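# Lay the folded necktie flat on the table

## Task

Get the necktie on the table flattened so it is doubled over once and lies pressed down along its whole length, fold included. Its two halves should be roughly aligned, it should run roughly straight, it should be spread to its full width, it should have no extra folds, and no part of it may hang past the table edge. Dropping the tie so it settles into place is allowed. At the end, release it and pull the grippers away. It only counts if the tie stays that way without the robot holding it.

## Robot and tools

Robot: two arms, left_arm and right_arm, each ending in a parallel gripper whose fingers point along the gripper's own +z axis and close along its y axis. The reported end_effector_position is the spot between the finger pads, about 1 cm short of the tips.

World frame (used in every state line): origin at table-top height, midway between the arms, roughly 5 to 10 cm behind the near table edge. +x runs out over the table, +z is up, and left_arm sits on the +y side. The arm names do not match image left/right. Positions are in metres; orientation is a quaternion in w,x,y,z order. Printed hand positions can be off from the truth, more so when the arm is stretched far.

Row format (shared by execute_actions and move): one flat list of 14 numbers, each between -1 and 1. The first 7 belong to left_arm, the last 7 to right_arm, each in the order dx, dy, dz, rx, ry, rz, opening. Always send all 14 even if one arm stays put. dx..rz are an offset, expressed in that gripper's own axes, from the gripper's pose in the latest result that displayed it (before any such result in the scene, or for the second and later calls within one reply, from where the gripper is when the action begins). They are not relative to the prior row. Scale: 1.0 equals 0.6 m of travel or 180 degrees of turn; rx, ry, rz form a single rotation vector. Opening is absolute, not an offset: +1 is fully open (0.093 m gap), -1 is shut. All-zero offsets are not idle: they pull the arm back to its reference pose.

execute_actions takes "actions", a list holding at most one item, plus optional "pictures" (boolean). An empty list just reports the state with images. An action item is {"rows": [[14 numbers], ...], "steps": n} with up to 15 rows and n from 3 to 15 (default 15); each control step is 1/30 s, and the final row repeats if rows run out. A wait item is {"steps": n} with n up to 300, counted from the previous result. Pictures come only with an empty list or pictures true.

move takes "target" (one 14-number row as above) and optional "speed" in m/s, 0.002 to 0.5, default 0.25 (rotation capped at twice that in rad/s). Each gripper follows a straight line toward its target; both paths finish together, lasting 0.5 to 10 s, cut off at 10 s. Openings are sent at the start. Paths ignore obstacles and the other arm, and grippers can lag, drift or overshoot the speed, especially near full reach. Its result adds a "move:" line giving the outcome (done, off_target, moving, held, fault) and any limits (paced = commanded pose was clipped; held = a check blocked steps, after which the arm may lurch fast), plus each gripper's distance from target.

wait takes "seconds" (0 to 10) and sends nothing new.

zoom_image takes "camera" (cam_head_left, cam_head_right, cam_high, cam_low, cam_left_wrist, cam_right_wrist) and "region" [x0, y0, x1, y1] in pixels of that 504x504 image, origin top-left, at most 504 by 504.

finished_scene takes "scene", the number of the current scene; it is final and reports whether the goal was met.

Motion limits: each step the commanded pose is clamped to within 70 mm and 16 degrees of the measured pose, then solved by damped inverse kinematics with position taking priority over orientation. Joint friction can leave the hand up to about 31 mm off, and very small commands may not move it. After an action ends the arm only continues to its last clamped pose, so check the result and send the remainder. Joint ranges (rad): waist -2.618 to 3.054, shoulder 0 to 3.142, elbow 0 to 3.142, wrist pitch -1.571 to 1.571, wrist yaw -1.571 to 1.571, wrist roll -2.094 to 2.094.

Timing: the last 3 steps of each action are held back and run while the next reply is being written; the simulation keeps running during replies. Only a result with nothing held back shows a "Hand target" line per arm. To keep an arm still across several calls in one reply, give it the offset back to its wanted pose in the first call and zeros afterwards, always with the desired opening.

Result lines: state line left_arm … | right_arm … with poses; grip_measured is the finger motor on the opening scale (pads meet near -0.94, each mm of object width adds about 0.0208, each gripper has a fixed offset up to ±0.02). Keep sending the closing value to keep a grip; lower values squeeze harder up to roughly 50 to 62 N per pad, less on parts under 5 mm thick. Joint positions end with the gap in metres. "pose unreachable" names an arm whose command was altered by the clearance check; HELD marks steps not sent. FAULT lines mean an arm stopped. MOTOR HOT appears from 75 °C; at 90 °C the arm halts for 10 s, and at 100 °C it goes limp and drops.

Avoid: dropping or slipping objects, fast impacts, pressing far past contact (speed and overshoot raise force), arms colliding or pushing each other, and touching the bar and plate behind the bases (up to about 3 cm above the table, no warning). Keep the tie fully on the table, and release and retreat before finishing.

Each tool is called after ">>>" in YAML: its name, and indented under it one key for each argument.

## Session

I'll start by looking at the scene.

>>> execute_actions:
  actions: []

Scene clock: 0.00 s of 7800.00 s.
left_arm: end_effector_position=(+0.3701, +0.3130, +0.3990) grip_measured=+0.987 end_effector_quat_wxyz=(+0.716, -0.038, +0.698, +0.001) | right_arm: end_effector_position=(+0.3792, -0.3434, +0.3796) grip_measured=+0.981 end_effector_quat_wxyz=(+0.701, +0.019, +0.713, -0.012)
Joint positions: left_arm=[-0.011  1.044  1.038  0.007 -0.016 -0.011  0.093] | right_arm=[-0.01   1.035  1.049 -0.004  0.012 -0.012  0.092]
Joint velocities: left_arm=[ 0.017  0.002  0.007  0.037 -0.022  0.066 -0.001] | right_arm=[ 0.002  0.012 -0.002  0.022  0.081  0.022 -0.   ]
Joint torques (N m, as the arm reports them, + toward a larger angle): no reading
Motor temperatures (°C, as the motors report them): left_arm=[26 25 24 25 25 24] | right_arm=[25 27 25 27 24 26]
Hand target (left_arm): +0.370, +0.313, +0.399; +0.716, -0.038, +0.698, +0.001
Hand target (right_arm): +0.379, -0.343, +0.380; +0.701, +0.019, +0.713, -0.012

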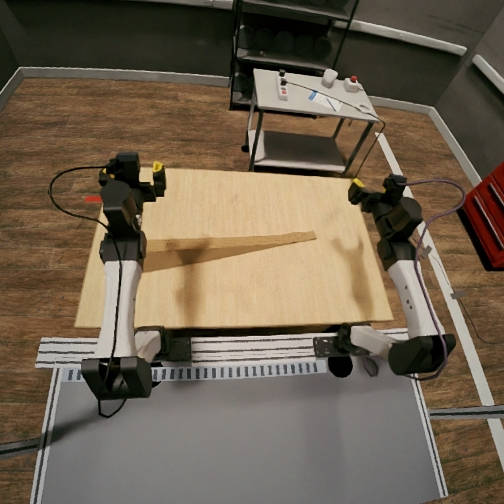

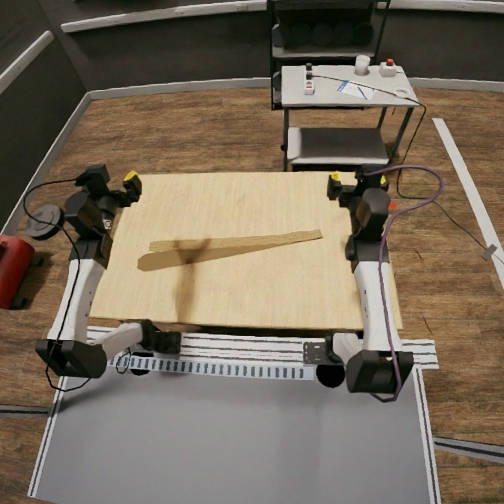

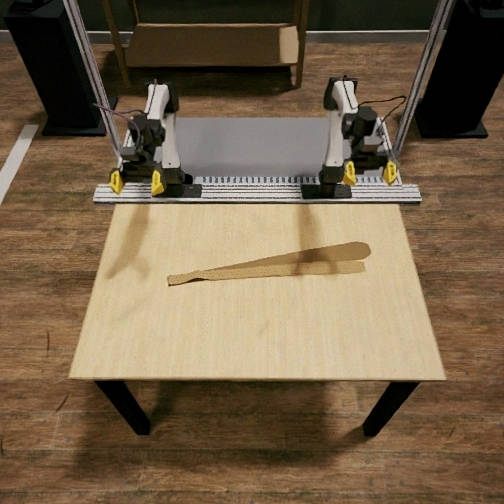

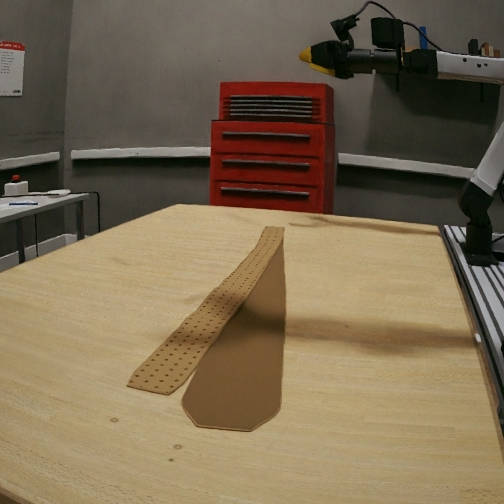

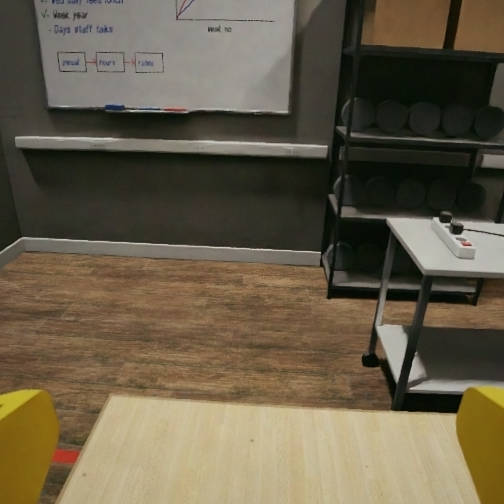

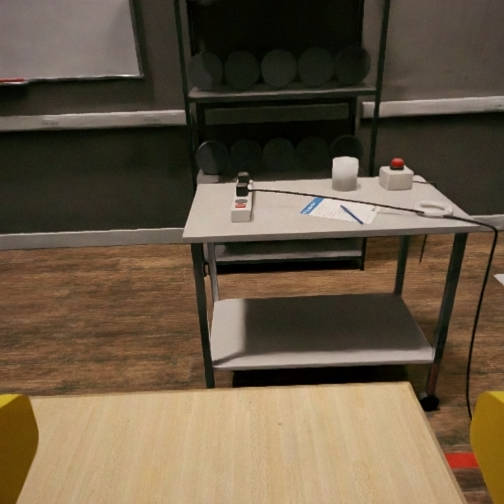

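>>> zoom_image:
  camera: "cam_high"
  region: [150, 220, 390, 310]

>>> zoom_image:
  camera: "cam_high"
  region: [155, 255, 245, 300]

>>> zoom_image:
  camera: "cam_low"
  region: [200, 210, 320, 300]

>>> zoom_image:
  camera: "cam_head_right"
  region: [240, 215, 340, 265]

>>> zoom_image:
  camera: "cam_head_right"
  region: [125, 225, 245, 285]

Region (150, 220, 390, 310) of cam_high's 504x504 image, scaled by 2.100, with more detail than that image has; it fills the top 189 rows of this view, and the rest is white.

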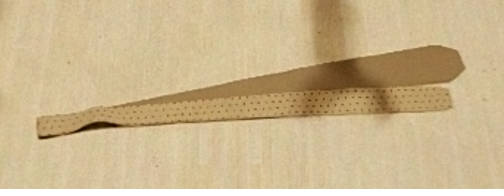

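Region (155, 255, 245, 300) of cam_high's 504x504 image, scaled by 5.600, with more detail than that image has.

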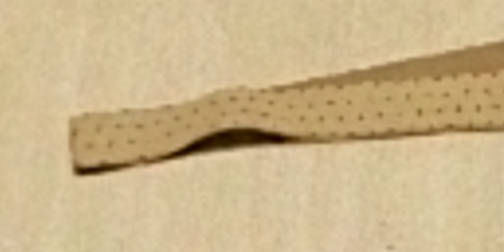

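Region (200, 210, 320, 300) of cam_low's 504x504 image, scaled by 4.200, with more detail than that image has; it fills the top 378 rows of this view, and the rest is white.

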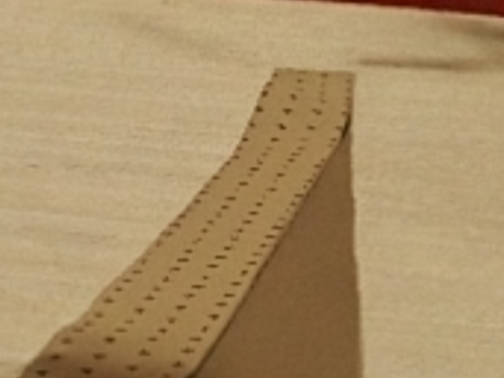

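Region (240, 215, 340, 265) of cam_head_right's 504x504 image, scaled by 5.040, with more detail than that image has.

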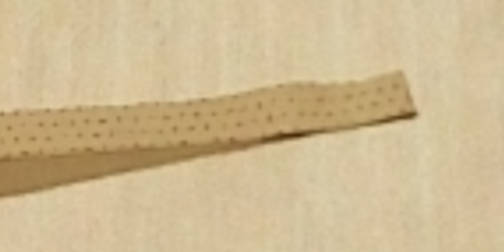

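Region (125, 225, 245, 285) of cam_head_right's 504x504 image, scaled by 4.200, with more detail than that image has.

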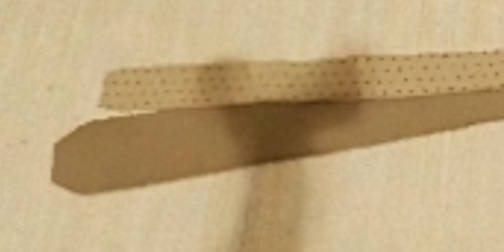

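>>> zoom_image:
  camera: "cam_high"
  region: [320, 130, 420, 210]

>>> zoom_image:
  camera: "cam_low"
  region: [290, 10, 410, 100]

>>> zoom_image:
  camera: "cam_low"
  region: [110, 300, 310, 450]

Region (320, 130, 420, 210) of cam_high's 504x504 image, scaled by 5.040, with more detail than that image has; it fills the top 403 rows of this view, and the rest is white.

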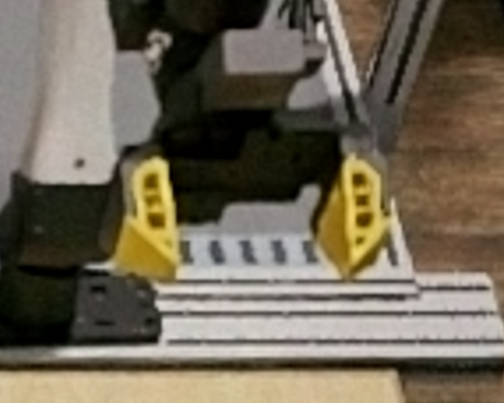

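Region (290, 10, 410, 100) of cam_low's 504x504 image, scaled by 4.200, with more detail than that image has; it fills the top 378 rows of this view, and the rest is white.

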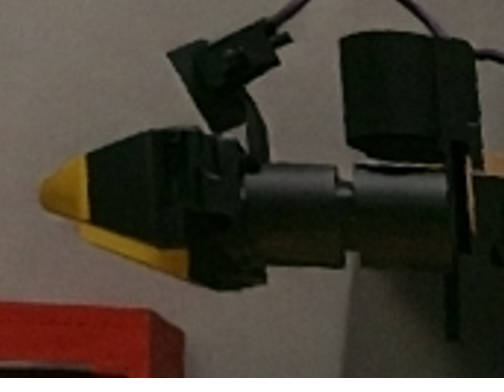

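Region (110, 300, 310, 450) of cam_low's 504x504 image, scaled by 2.520, with more detail than that image has; it fills the top 378 rows of this view, and the rest is white.

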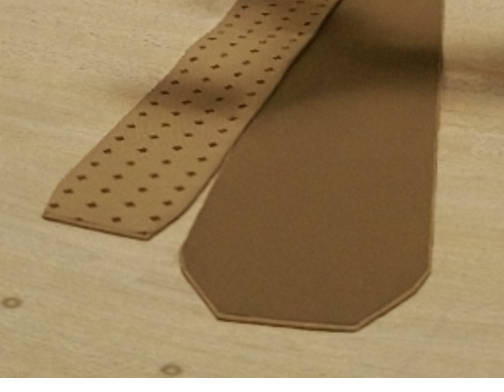

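>>> move:
  target: [0.4087,0.1343,-0.0198,-0.0265,0.507,0.0004,0.2, 0.4352,0.0987,-0.0453,-0.0767,0.2161,-0.0319,-1]
  speed: 0.3

Scene clock: 8.20 s of 7800.00 s.
left_arm: end_effector_position=(+0.3609, +0.3802, +0.1484) grip_measured=+0.202 end_effector_quat_wxyz=(-0.000, -0.053, +0.999, +0.012) | right_arm: end_effector_position=(+0.3543, -0.2841, +0.1298) grip_measured=-1.000 end_effector_quat_wxyz=(+0.433, -0.090, +0.896, +0.038)
Joint positions: left_arm=[ 0.177  1.98   1.898 -1.5   -0.069  0.122  0.055] | right_arm=[ 0.102  1.169  0.709 -0.192 -0.068 -0.099  0.   ]
Joint velocities: left_arm=[ 0.007 -0.012 -0.012 -0.007 -0.066 -0.051  0.   ] | right_arm=[-0.012  0.012 -0.017 -0.051 -0.051 -0.037  0.   ]
Joint torques (N m, as the arm reports them, + toward a larger angle): left_arm=[  0.66 -10.2    8.95   0.13  -0.05   0.04] | right_arm=[ 1.09 -4.11  6.56  1.71 -0.28 -0.12]
Motor temperatures (°C, as the motors report them): left_arm=[26 25 25 27 25 24] | right_arm=[25 27 27 30 24 26]
Hand target (left_arm): +0.361, +0.383, +0.151; -0.001, -0.051, +0.999, +0.013
Hand target (right_arm): +0.350, -0.278, +0.120; +0.421, -0.102, +0.900, +0.045
Off the commanded pose (left_arm): 0.001 m, 1 deg.
Off the commanded pose (right_arm): 0.012 m, 2 deg.
Kept back: nothing.
After step 90, 1.93 s passed at rest.
move: off_target (right_arm)
camera_calibration (this result's frames):
cam_left_wrist: T_world_to_cam=[[0.0889555, -0.995896, -0.0166735, 0.349514], [-0.909862, -0.0880591, 0.405458, 0.343101], [-0.405262, -0.0208972, -0.913962, 0.36828], [0, 0, 0, 1]] pos_world=[0.430334, 0.385989, 0.203308]
cam_right_wrist: T_world_to_cam=[[0.183613, -0.98297, -0.00756979, -0.3431], [-0.87677, -0.160284, -0.453413, 0.363846], [0.444477, 0.0898893, -0.891269, 0.0664074], [0, 0, 0, 1]] pos_world=[0.35249, -0.284908, 0.221562]

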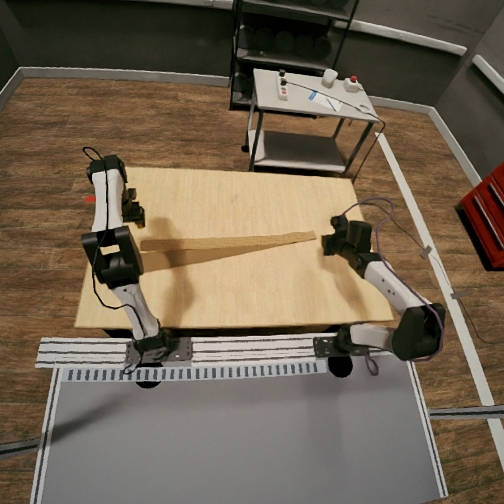

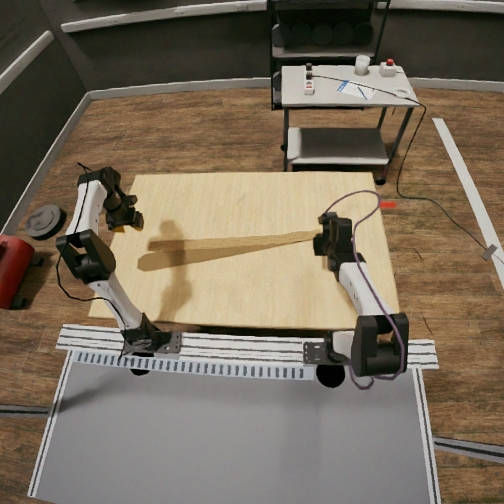

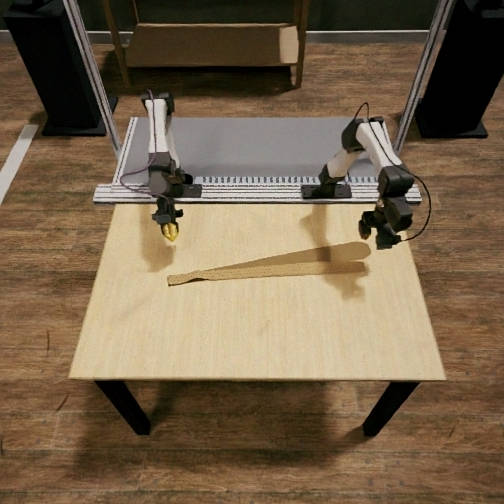

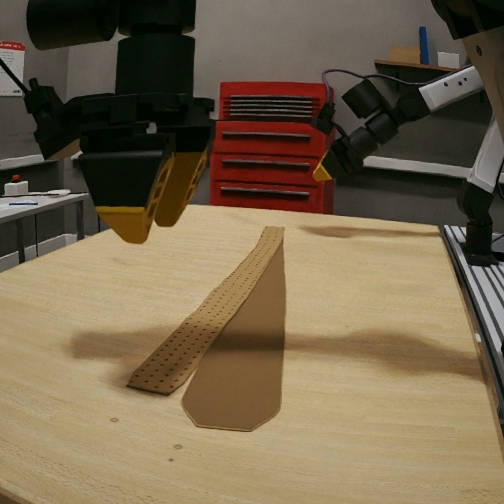

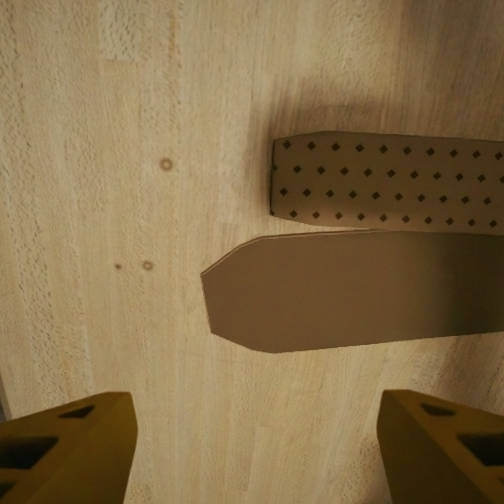

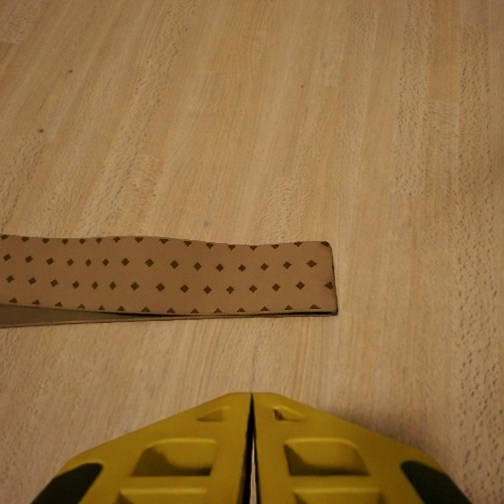

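>>> zoom_image:
  camera: "cam_right_wrist"
  region: [0, 200, 360, 350]

>>> zoom_image:
  camera: "cam_low"
  region: [60, 110, 240, 260]

Region (0, 200, 360, 350) of cam_right_wrist's 504x504 image, scaled by 1.400, with more detail than that image has; it fills the top 210 rows of this view, and the rest is white.

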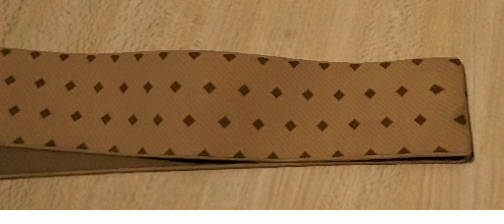

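Region (60, 110, 240, 260) of cam_low's 504x504 image, scaled by 2.800, with more detail than that image has.

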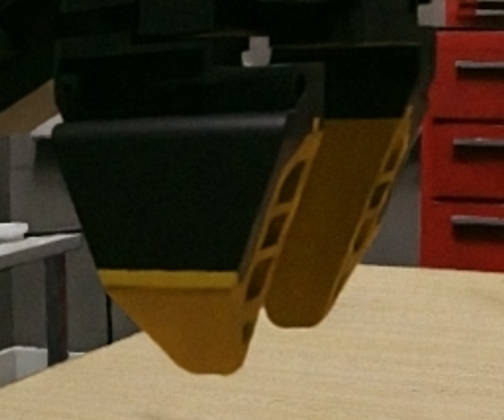

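>>> move:
  target: [-0.0319,-0.0504,0.1629,0.017,0,0.011,0.2, -0.0219,-0.0521,0.2288,0,-0.063,0,-1]
  speed: 0.2

Scene clock: 11.53 s of 7800.00 s.
left_arm: end_effector_position=(+0.3784, +0.3603, +0.0545) grip_measured=+0.202 end_effector_quat_wxyz=(-0.004, -0.040, +0.999, -0.011) | right_arm: end_effector_position=(+0.4665, -0.2908, +0.0477) grip_measured=-1.000 end_effector_quat_wxyz=(+0.506, -0.083, +0.857, +0.043)
Joint positions: left_arm=[ 0.146  2.048  1.619 -1.169 -0.025  0.117  0.055] | right_arm=[ 0.043  1.802  0.757  0.558 -0.128 -0.109  0.   ]
Joint velocities: left_arm=[-0.012 -0.007  0.002  0.007  0.081  0.022  0.001] | right_arm=[ 0.002  0.012  0.012 -0.022  0.066  0.007  0.   ]
Joint torques (N m, as the arm reports them, + toward a larger angle): left_arm=[ -0.86 -10.84   6.47   0.39   0.1   -0.12] | right_arm=[-0.46 -8.82  7.26  2.04 -0.28 -0.07]
Motor temperatures (°C, as the motors report them): left_arm=[26 26 26 26 25 24] | right_arm=[25 27 27 30 24 26]
Hand target (left_arm): +0.382, +0.353, +0.051; +0.001, -0.035, +0.999, -0.015
Hand target (right_arm): +0.474, -0.291, +0.055; +0.519, -0.085, +0.849, +0.046
Off the commanded pose (left_arm): 0.009 m, 1 deg.
Off the commanded pose (right_arm): 0.010 m, 2 deg.
Kept back: nothing.
move: done
camera_calibration (this result's frames):
cam_left_wrist: T_world_to_cam=[[0.0633894, -0.997591, 0.028165, 0.33438], [-0.909774, -0.0461623, 0.412529, 0.379839], [-0.410235, -0.0517737, -0.910509, 0.301982], [0, 0, 0, 1]] pos_world=[0.448255, 0.366744, 0.108846]
cam_right_wrist: T_world_to_cam=[[0.177771, -0.984028, -0.00931894, -0.368462], [-0.791758, -0.1374, -0.595181, 0.39774], [0.584394, 0.113184, -0.803538, -0.118676], [0, 0, 0, 1]] pos_world=[0.449769, -0.294495, 0.137933]

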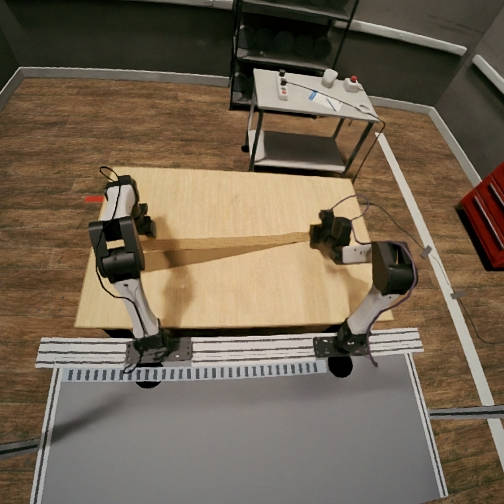

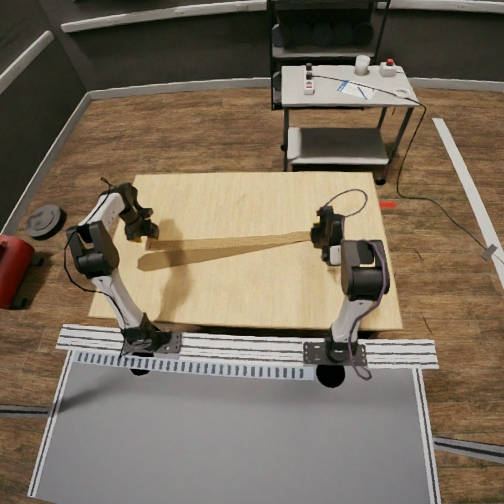

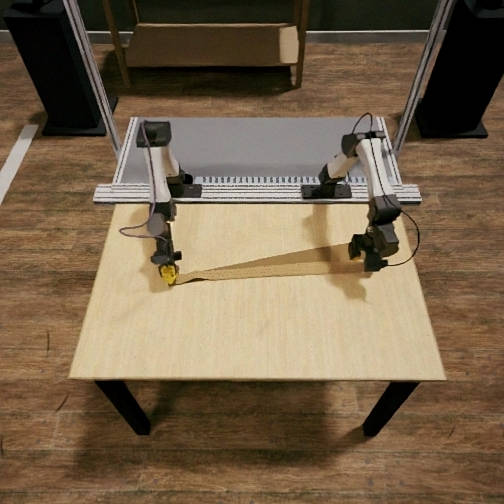

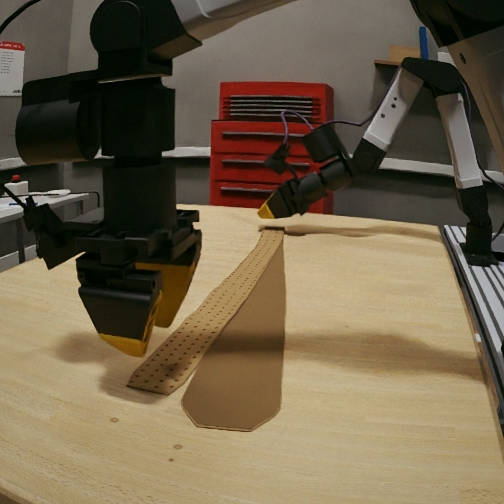

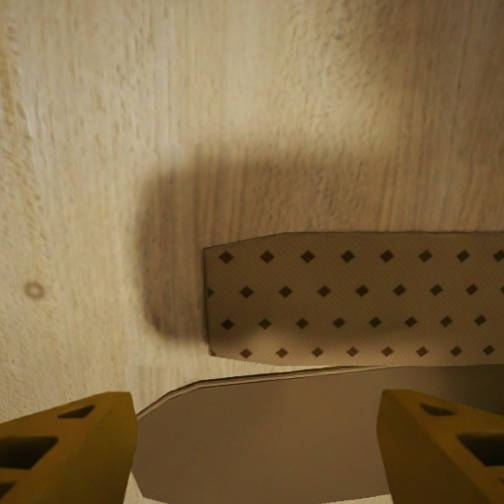

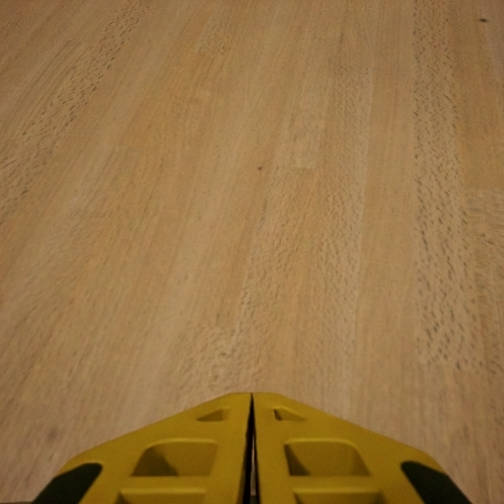

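>>> zoom_image:
  camera: "cam_high"
  region: [135, 235, 235, 305]

>>> zoom_image:
  camera: "cam_low"
  region: [230, 160, 350, 260]

Region (135, 235, 235, 305) of cam_high's 504x504 image, scaled by 5.040, with more detail than that image has; it fills the top 353 rows of this view, and the rest is white.

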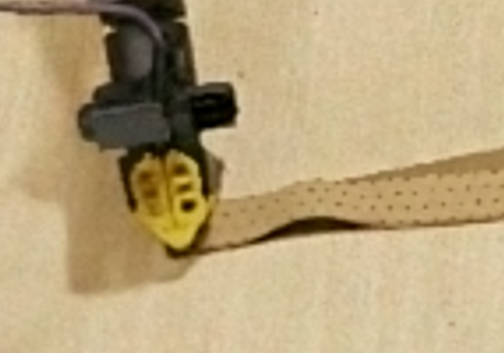

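Region (230, 160, 350, 260) of cam_low's 504x504 image, scaled by 4.200, with more detail than that image has.

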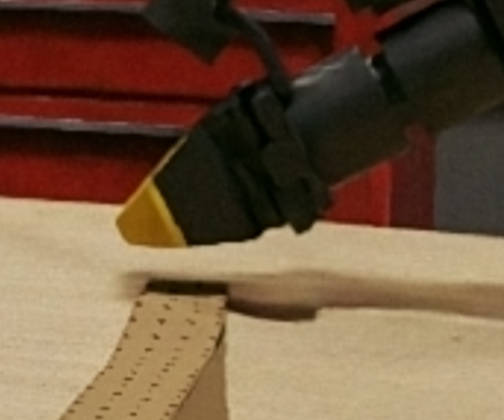

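>>> move:
  target: [-0.0083,-0.021,0.0846,0.003,0,0,0.2, 0.060,-0.003,0.0352,0,-0.011,0,-1]
  speed: 0.05

Scene clock: 13.47 s of 7800.00 s.
left_arm: end_effector_position=(+0.3795, +0.3544, +0.0125) grip_measured=+0.202 end_effector_quat_wxyz=(-0.008, -0.045, +0.999, -0.011) | right_arm: end_effector_position=(+0.4784, -0.2896, +0.0236) grip_measured=-1.000 end_effector_quat_wxyz=(+0.539, -0.084, +0.837, +0.041)
Joint positions: left_arm=[ 0.135  2.096  1.518 -1.028 -0.025  0.096  0.055] | right_arm=[ 0.043  1.959  0.736  0.814 -0.131 -0.109  0.   ]
Joint velocities: left_arm=[ 0.017 -0.002 -0.022  0.051 -0.066  0.007 -0.   ] | right_arm=[ 0.002 -0.002  0.012  0.037 -0.037 -0.022  0.   ]
Joint torques (N m, as the arm reports them, + toward a larger angle): left_arm=[ -0.89 -10.34   5.72   0.51   0.11  -0.09] | right_arm=[-0.65 -8.91  3.    1.87 -0.22 -0.04]
Motor temperatures (°C, as the motors report them): left_arm=[26 27 26 26 25 24] | right_arm=[25 28 27 31 24 26]
Hand target (left_arm): +0.383, +0.346, +0.004; -0.004, -0.040, +0.999, -0.016
Hand target (right_arm): +0.468, -0.292, +0.006; +0.521, -0.082, +0.849, +0.044
Off the commanded pose (left_arm): 0.012 m, 1 deg.
Off the commanded pose (right_arm): 0.021 m, 3 deg.
Kept back: nothing.
move: off_target (left_arm, right_arm)
camera_calibration (this result's frames):
cam_left_wrist: T_world_to_cam=[[0.0735244, -0.99688, 0.0287041, 0.325526], [-0.90583, -0.0547129, 0.420093, 0.399339], [-0.417212, -0.0568881, -0.907027, 0.268348], [0, 0, 0, 1]] pos_world=[0.449757, 0.361625, 0.066295]
cam_right_wrist: T_world_to_cam=[[0.17831, -0.983973, 0.00187561, -0.370142], [-0.743051, -0.135901, -0.65529, 0.371535], [0.645043, 0.115451, -0.755375, -0.174666], [0, 0, 0, 1]] pos_world=[0.454737, -0.293552, 0.112219]

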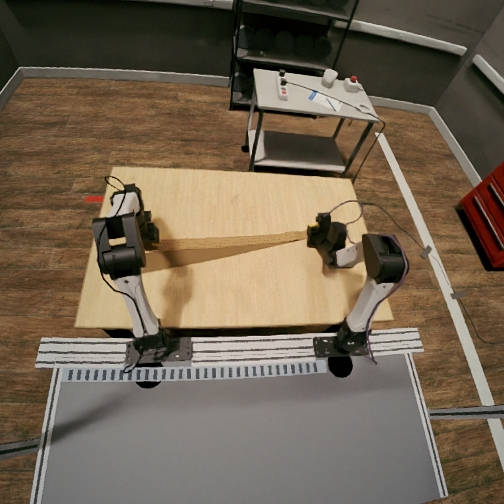

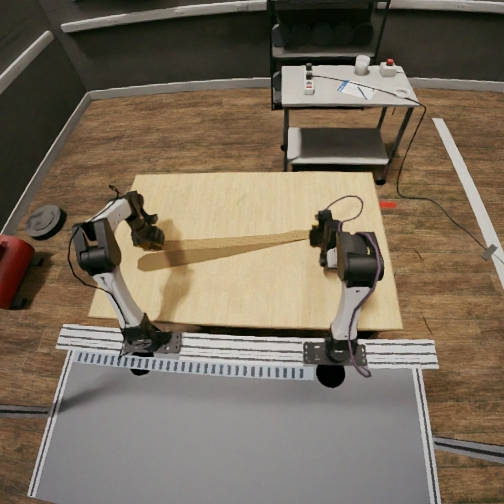

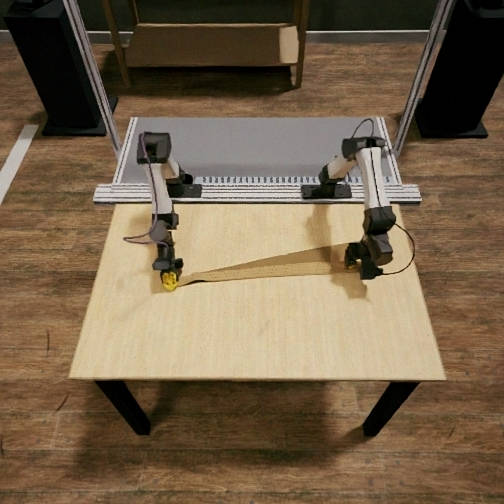

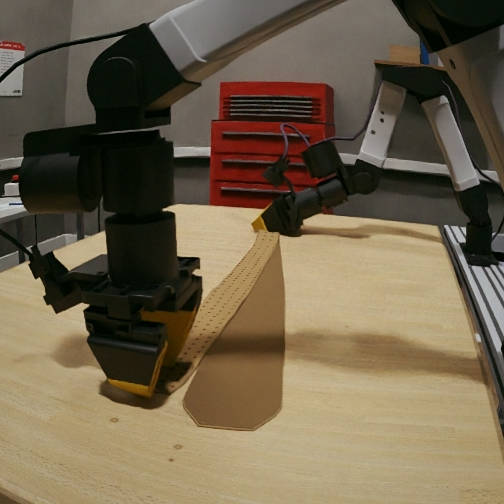

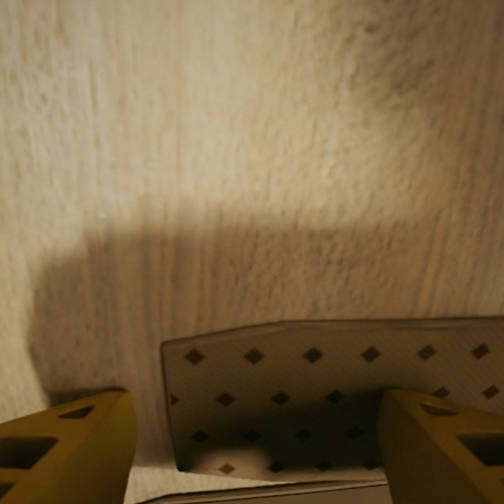

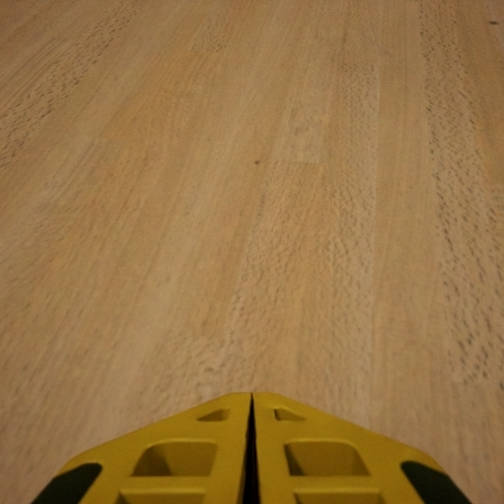

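>>> zoom_image:
  camera: "cam_low"
  region: [230, 170, 350, 260]

>>> zoom_image:
  camera: "cam_high"
  region: [135, 240, 235, 310]

Region (230, 170, 350, 260) of cam_low's 504x504 image, scaled by 4.200, with more detail than that image has; it fills the top 378 rows of this view, and the rest is white.

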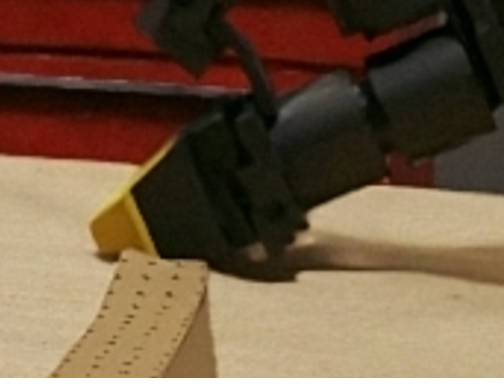

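Region (135, 240, 235, 310) of cam_high's 504x504 image, scaled by 5.040, with more detail than that image has; it fills the top 353 rows of this view, and the rest is white.

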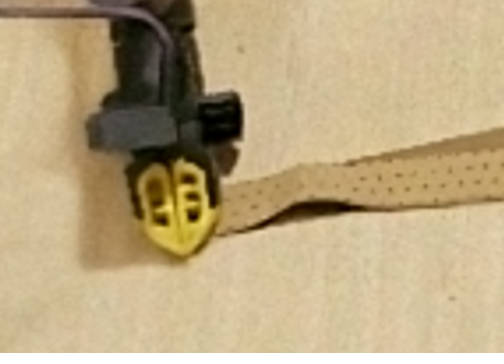

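>>> move:
  target: [0,0,0.025,0.003,0,0,0.2, 0.0353,0.0017,0.0107,0,0.014,0,-1]
  speed: 0.04

Scene clock: 14.67 s of 7800.00 s.
left_arm: end_effector_position=(+0.3793, +0.3543, +0.0117) grip_measured=+0.202 end_effector_quat_wxyz=(-0.008, -0.045, +0.999, -0.011) | right_arm: end_effector_position=(+0.4811, -0.2896, +0.0232) grip_measured=-1.000 end_effector_quat_wxyz=(+0.548, -0.084, +0.831, +0.040)
Joint positions: left_arm=[ 0.135  2.096  1.515 -1.025 -0.025  0.095  0.055] | right_arm=[ 0.043  1.98   0.736  0.856 -0.131 -0.109  0.   ]
Joint velocities: left_arm=[-0.012 -0.002 -0.002 -0.007 -0.022  0.051  0.   ] | right_arm=[-0.027 -0.007 -0.007 -0.022  0.051 -0.095  0.   ]
Joint torques (N m, as the arm reports them, + toward a larger angle): left_arm=[ 0.61 -9.94  4.25  0.65  0.1   0.01] | right_arm=[ 0.22 -8.13  4.93  1.6  -0.07 -0.1 ]
Motor temperatures (°C, as the motors report them): left_arm=[26 27 26 26 25 24] | right_arm=[25 28 27 31 24 26]
Hand target (left_arm): +0.379, +0.354, -0.002; -0.008, -0.045, +0.999, -0.016
Hand target (right_arm): +0.474, -0.289, +0.002; +0.521, -0.085, +0.849, +0.039
Off the commanded pose (left_arm): 0.014 m, 1 deg.
Off the commanded pose (right_arm): 0.022 m, 4 deg.
Kept back: nothing.
move: off_target (left_arm, right_arm)
camera_calibration (this result's frames):
cam_left_wrist: T_world_to_cam=[[0.0739048, -0.996852, 0.028698, 0.325328], [-0.905806, -0.0550607, 0.4201, 0.399555], [-0.417198, -0.0570422, -0.907024, 0.267538], [0, 0, 0, 1]] pos_world=[0.449492, 0.361564, 0.0654739]
cam_right_wrist: T_world_to_cam=[[0.177753, -0.984061, 0.00522865, -0.370386], [-0.728957, -0.135238, -0.671068, 0.367004], [0.661079, 0.115473, -0.741377, -0.184773], [0, 0, 0, 1]] pos_world=[0.455517, -0.293513, 0.111234]

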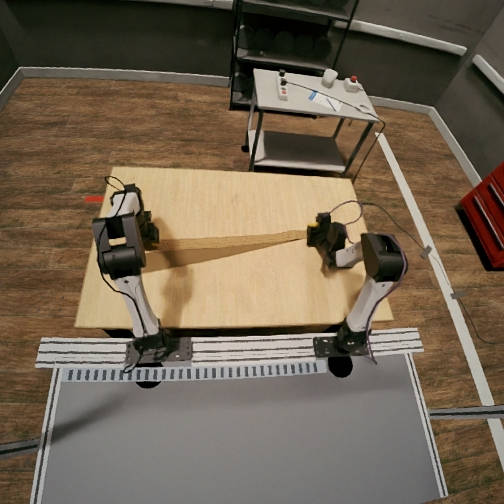

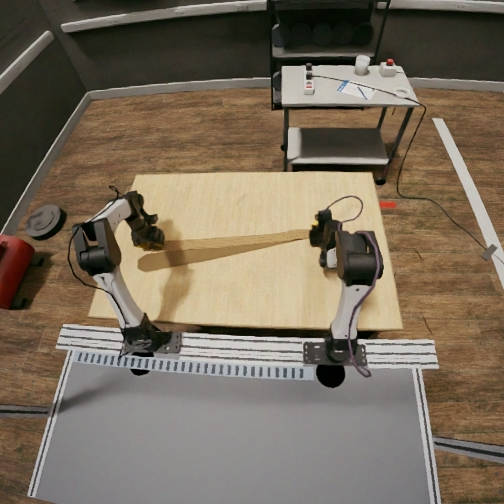

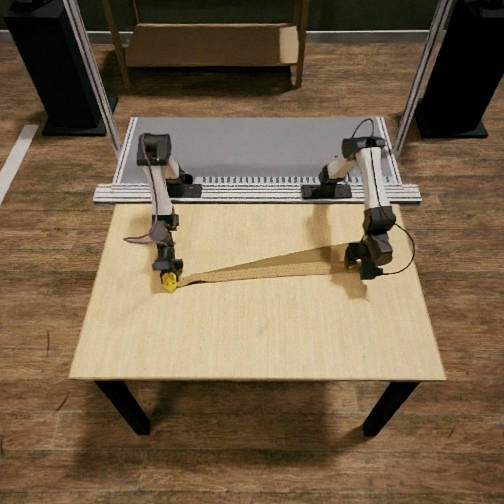

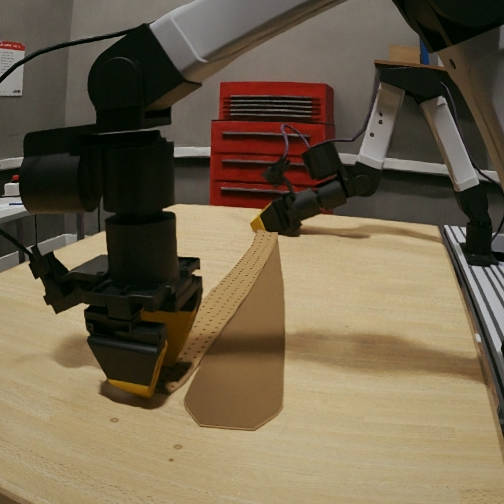

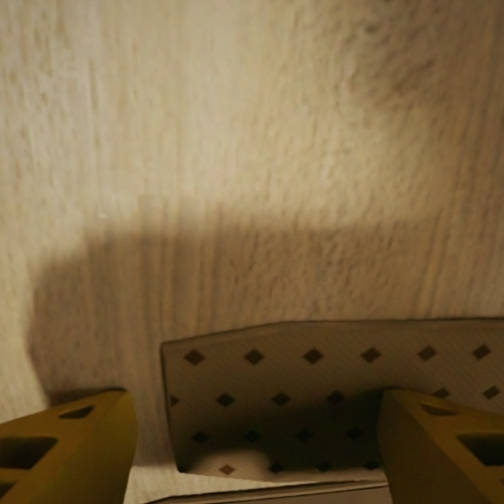

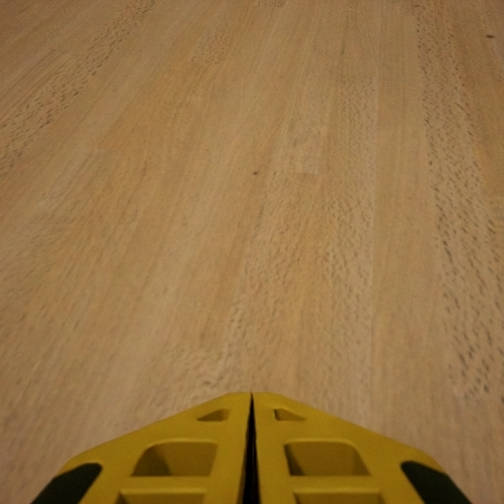

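>>> execute_actions:
  actions:
    - {"rows": [[0,0,0.024,0.003,0,0,0.15, 0.0367,0.003,0.0033,0,0.02,0,-1],[0,0,0.024,0.003,0,0,0.1, 0.0367,0.003,0.0033,0,0.02,0,-1],[0,0,0.024,0.003,0,0,0.05, 0.0367,0.003,0.0033,0,0.02,0,-1],[0,0,0.024,0.003,0,0,0.0, 0.0367,0.003,0.0033,0,0.02,0,-1],[0,0,0.024,0.003,0,0,-0.05, 0.0367,0.003,0.0033,0,0.02,0,-1],[0,0,0.024,0.003,0,0,-0.1, 0.0367,0.003,0.0033,0,0.02,0,-1],[0,0,0.024,0.003,0,0,-0.15, 0.0367,0.003,0.0033,0,0.02,0,-1],[0,0,0.024,0.003,0,0,-0.2, 0.0367,0.003,0.0033,0,0.02,0,-1],[0,0,0.024,0.003,0,0,-0.25, 0.0367,0.003,0.0033,0,0.02,0,-1],[0,0,0.024,0.003,0,0,-0.3, 0.0367,0.003,0.0033,0,0.02,0,-1],[0,0,0.024,0.003,0,0,-0.35, 0.0367,0.003,0.0033,0,0.02,0,-1],[0,0,0.024,0.003,0,0,-0.4, 0.0367,0.003,0.0033,0,0.02,0,-1],[0,0,0.024,0.003,0,0,-0.45, 0.0367,0.003,0.0033,0,0.02,0,-1]], "steps": 15}

>>> wait:
  seconds: 0.2

Scene clock: 15.37 s of 7800.00 s.
left_arm: end_effector_position=(+0.3812, +0.3524, +0.0117) grip_measured=-0.376 end_effector_quat_wxyz=(-0.003, -0.046, +0.999, -0.020) | right_arm: end_effector_position=(+0.4812, -0.2896, +0.0232) grip_measured=-1.000 end_effector_quat_wxyz=(+0.548, -0.084, +0.831, +0.040)
Joint positions: left_arm=[ 0.138  2.096  1.515 -1.018 -0.006  0.095  0.027] | right_arm=[ 0.043  1.98   0.736  0.858 -0.131 -0.109  0.   ]
Joint velocities: left_arm=[-0.007 -0.022  0.007 -0.051  0.051  0.037 -0.044] | right_arm=[ 0.002 -0.007  0.007  0.007 -0.007 -0.007  0.   ]
Joint torques (N m, as the arm reports them, + toward a larger angle): left_arm=[ 0.41 -9.99  4.07  0.59 -0.26  0.01] | right_arm=[ 0.3  -8.38  4.45  1.64 -0.03 -0.12]
Motor temperatures (°C, as the motors report them): left_arm=[26 27 26 26 25 24] | right_arm=[25 28 27 31 24 26]
Steps of this call (steps 1 to 9: nothing new was sent; steps 10 to 21: the first 12 steps of this action). Readings (end_effector_position):
10: left_arm (+0.3793, +0.3547, +0.0117) | right_arm (+0.4812, -0.2896, +0.0232)
11: left_arm (+0.3793, +0.3554, +0.0117) | right_arm (+0.4812, -0.2896, +0.0232)
13: left_arm (+0.3796, +0.3557, +0.0117) | right_arm (+0.4812, -0.2896, +0.0232)
17: left_arm (+0.3804, +0.3544, +0.0117) | right_arm (+0.4812, -0.2896, +0.0232)
21: the state above

Scene clock: 15.67 s of 7800.00 s.
left_arm: end_effector_position=(+0.3815, +0.3511, +0.0118) grip_measured=-0.448 end_effector_quat_wxyz=(-0.003, -0.046, +0.999, -0.024) | right_arm: end_effector_position=(+0.4812, -0.2896, +0.0232) grip_measured=-1.000 end_effector_quat_wxyz=(+0.548, -0.084, +0.831, +0.040)
Joint positions: left_arm=[ 0.138  2.096  1.515 -1.018  0.002  0.095  0.024] | right_arm=[ 0.043  1.98   0.736  0.858 -0.131 -0.109  0.   ]
Joint velocities: left_arm=[ 0.002 -0.017 -0.007 -0.051  0.022 -0.051  0.   ] | right_arm=[-0.007 -0.007  0.002  0.007 -0.081 -0.037  0.   ]
Joint torques (N m, as the arm reports them, + toward a larger angle): left_arm=[  0.49 -10.01   4.13   0.6   -0.15   0.01] | right_arm=[ 0.32 -8.38  4.44  1.64 -0.04 -0.12]
Motor temperatures (°C, as the motors report them): left_arm=[26 27 26 26 25 24] | right_arm=[25 28 27 31 24 26]
Hand target (left_arm): +0.379, +0.354, -0.002; -0.008, -0.045, +0.999, -0.016
Hand target (right_arm): +0.473, -0.289, +0.003; +0.522, -0.086, +0.848, +0.038
Off the commanded pose (left_arm): 0.015 m, 1 deg.
Off the commanded pose (right_arm): 0.022 m, 4 deg.
Kept back: nothing.
Steps of this call (steps 1 to 3: the last 3 steps of your previous action; steps 4 to 9: nothing new was sent). Readings (end_effector_position):
1: left_arm (+0.3813, +0.3518, +0.0118) | right_arm (+0.4812, -0.2896, +0.0232)
2: left_arm (+0.3814, +0.3513, +0.0118) | right_arm (+0.4812, -0.2896, +0.0232)
4: left_arm (+0.3814, +0.3512, +0.0118) | right_arm (+0.4812, -0.2896, +0.0232)
8: left_arm (+0.3815, +0.3511, +0.0118) | right_arm (+0.4812, -0.2896, +0.0232)
9: the state above
camera_calibration (this result's frames):
cam_left_wrist: T_world_to_cam=[[0.0764126, -0.995604, 0.0541601, 0.320273], [-0.910286, -0.047493, 0.411246, 0.400493], [-0.406866, -0.0807255, -0.909914, 0.272758], [0, 0, 0, 1]] pos_world=[0.451066, 0.359905, 0.0661397]
cam_right_wrist: T_world_to_cam=[[0.177731, -0.984064, 0.00534818, -0.370394], [-0.728447, -0.135215, -0.671626, 0.36689], [0.661646, 0.115473, -0.740871, -0.185056], [0, 0, 0, 1]] pos_world=[0.455532, -0.293514, 0.111291]

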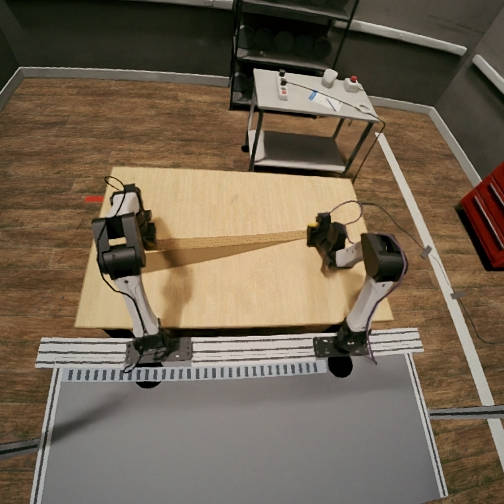

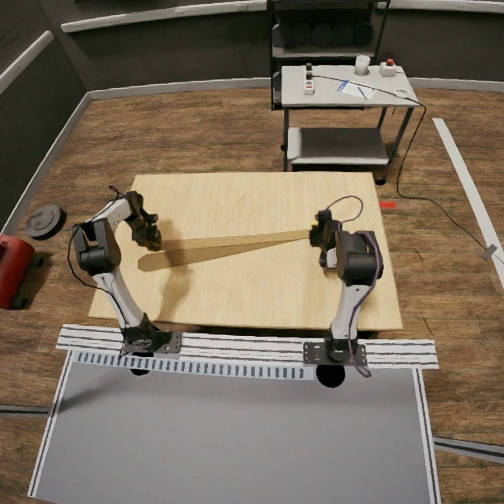

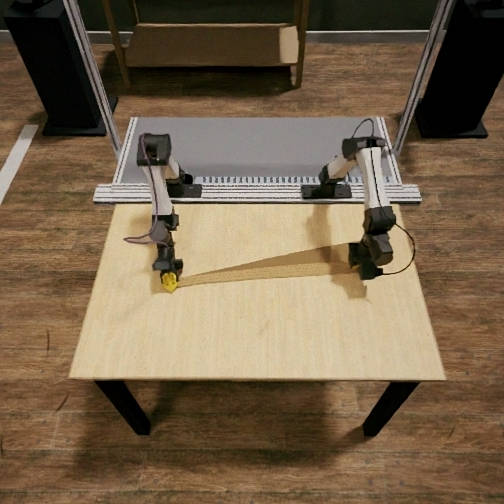

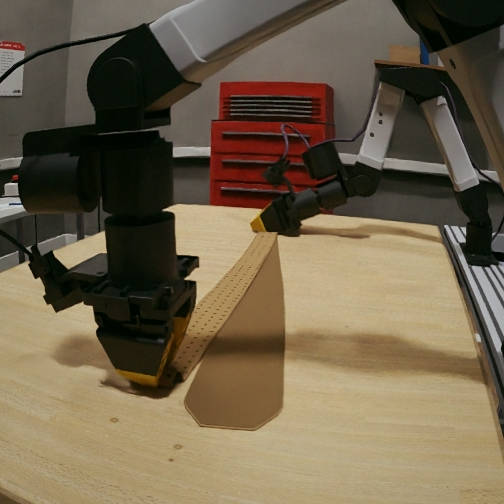

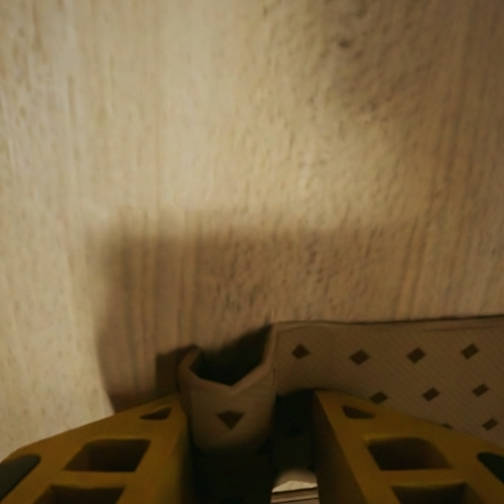

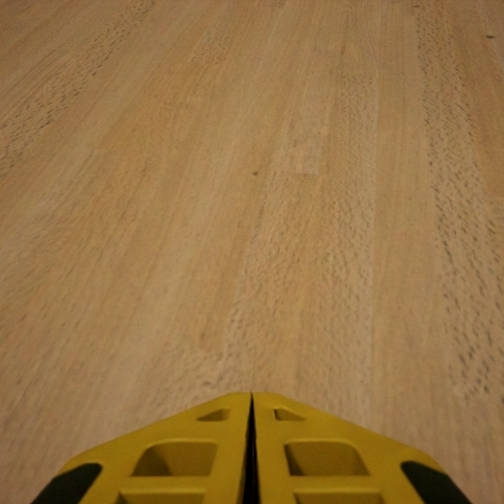

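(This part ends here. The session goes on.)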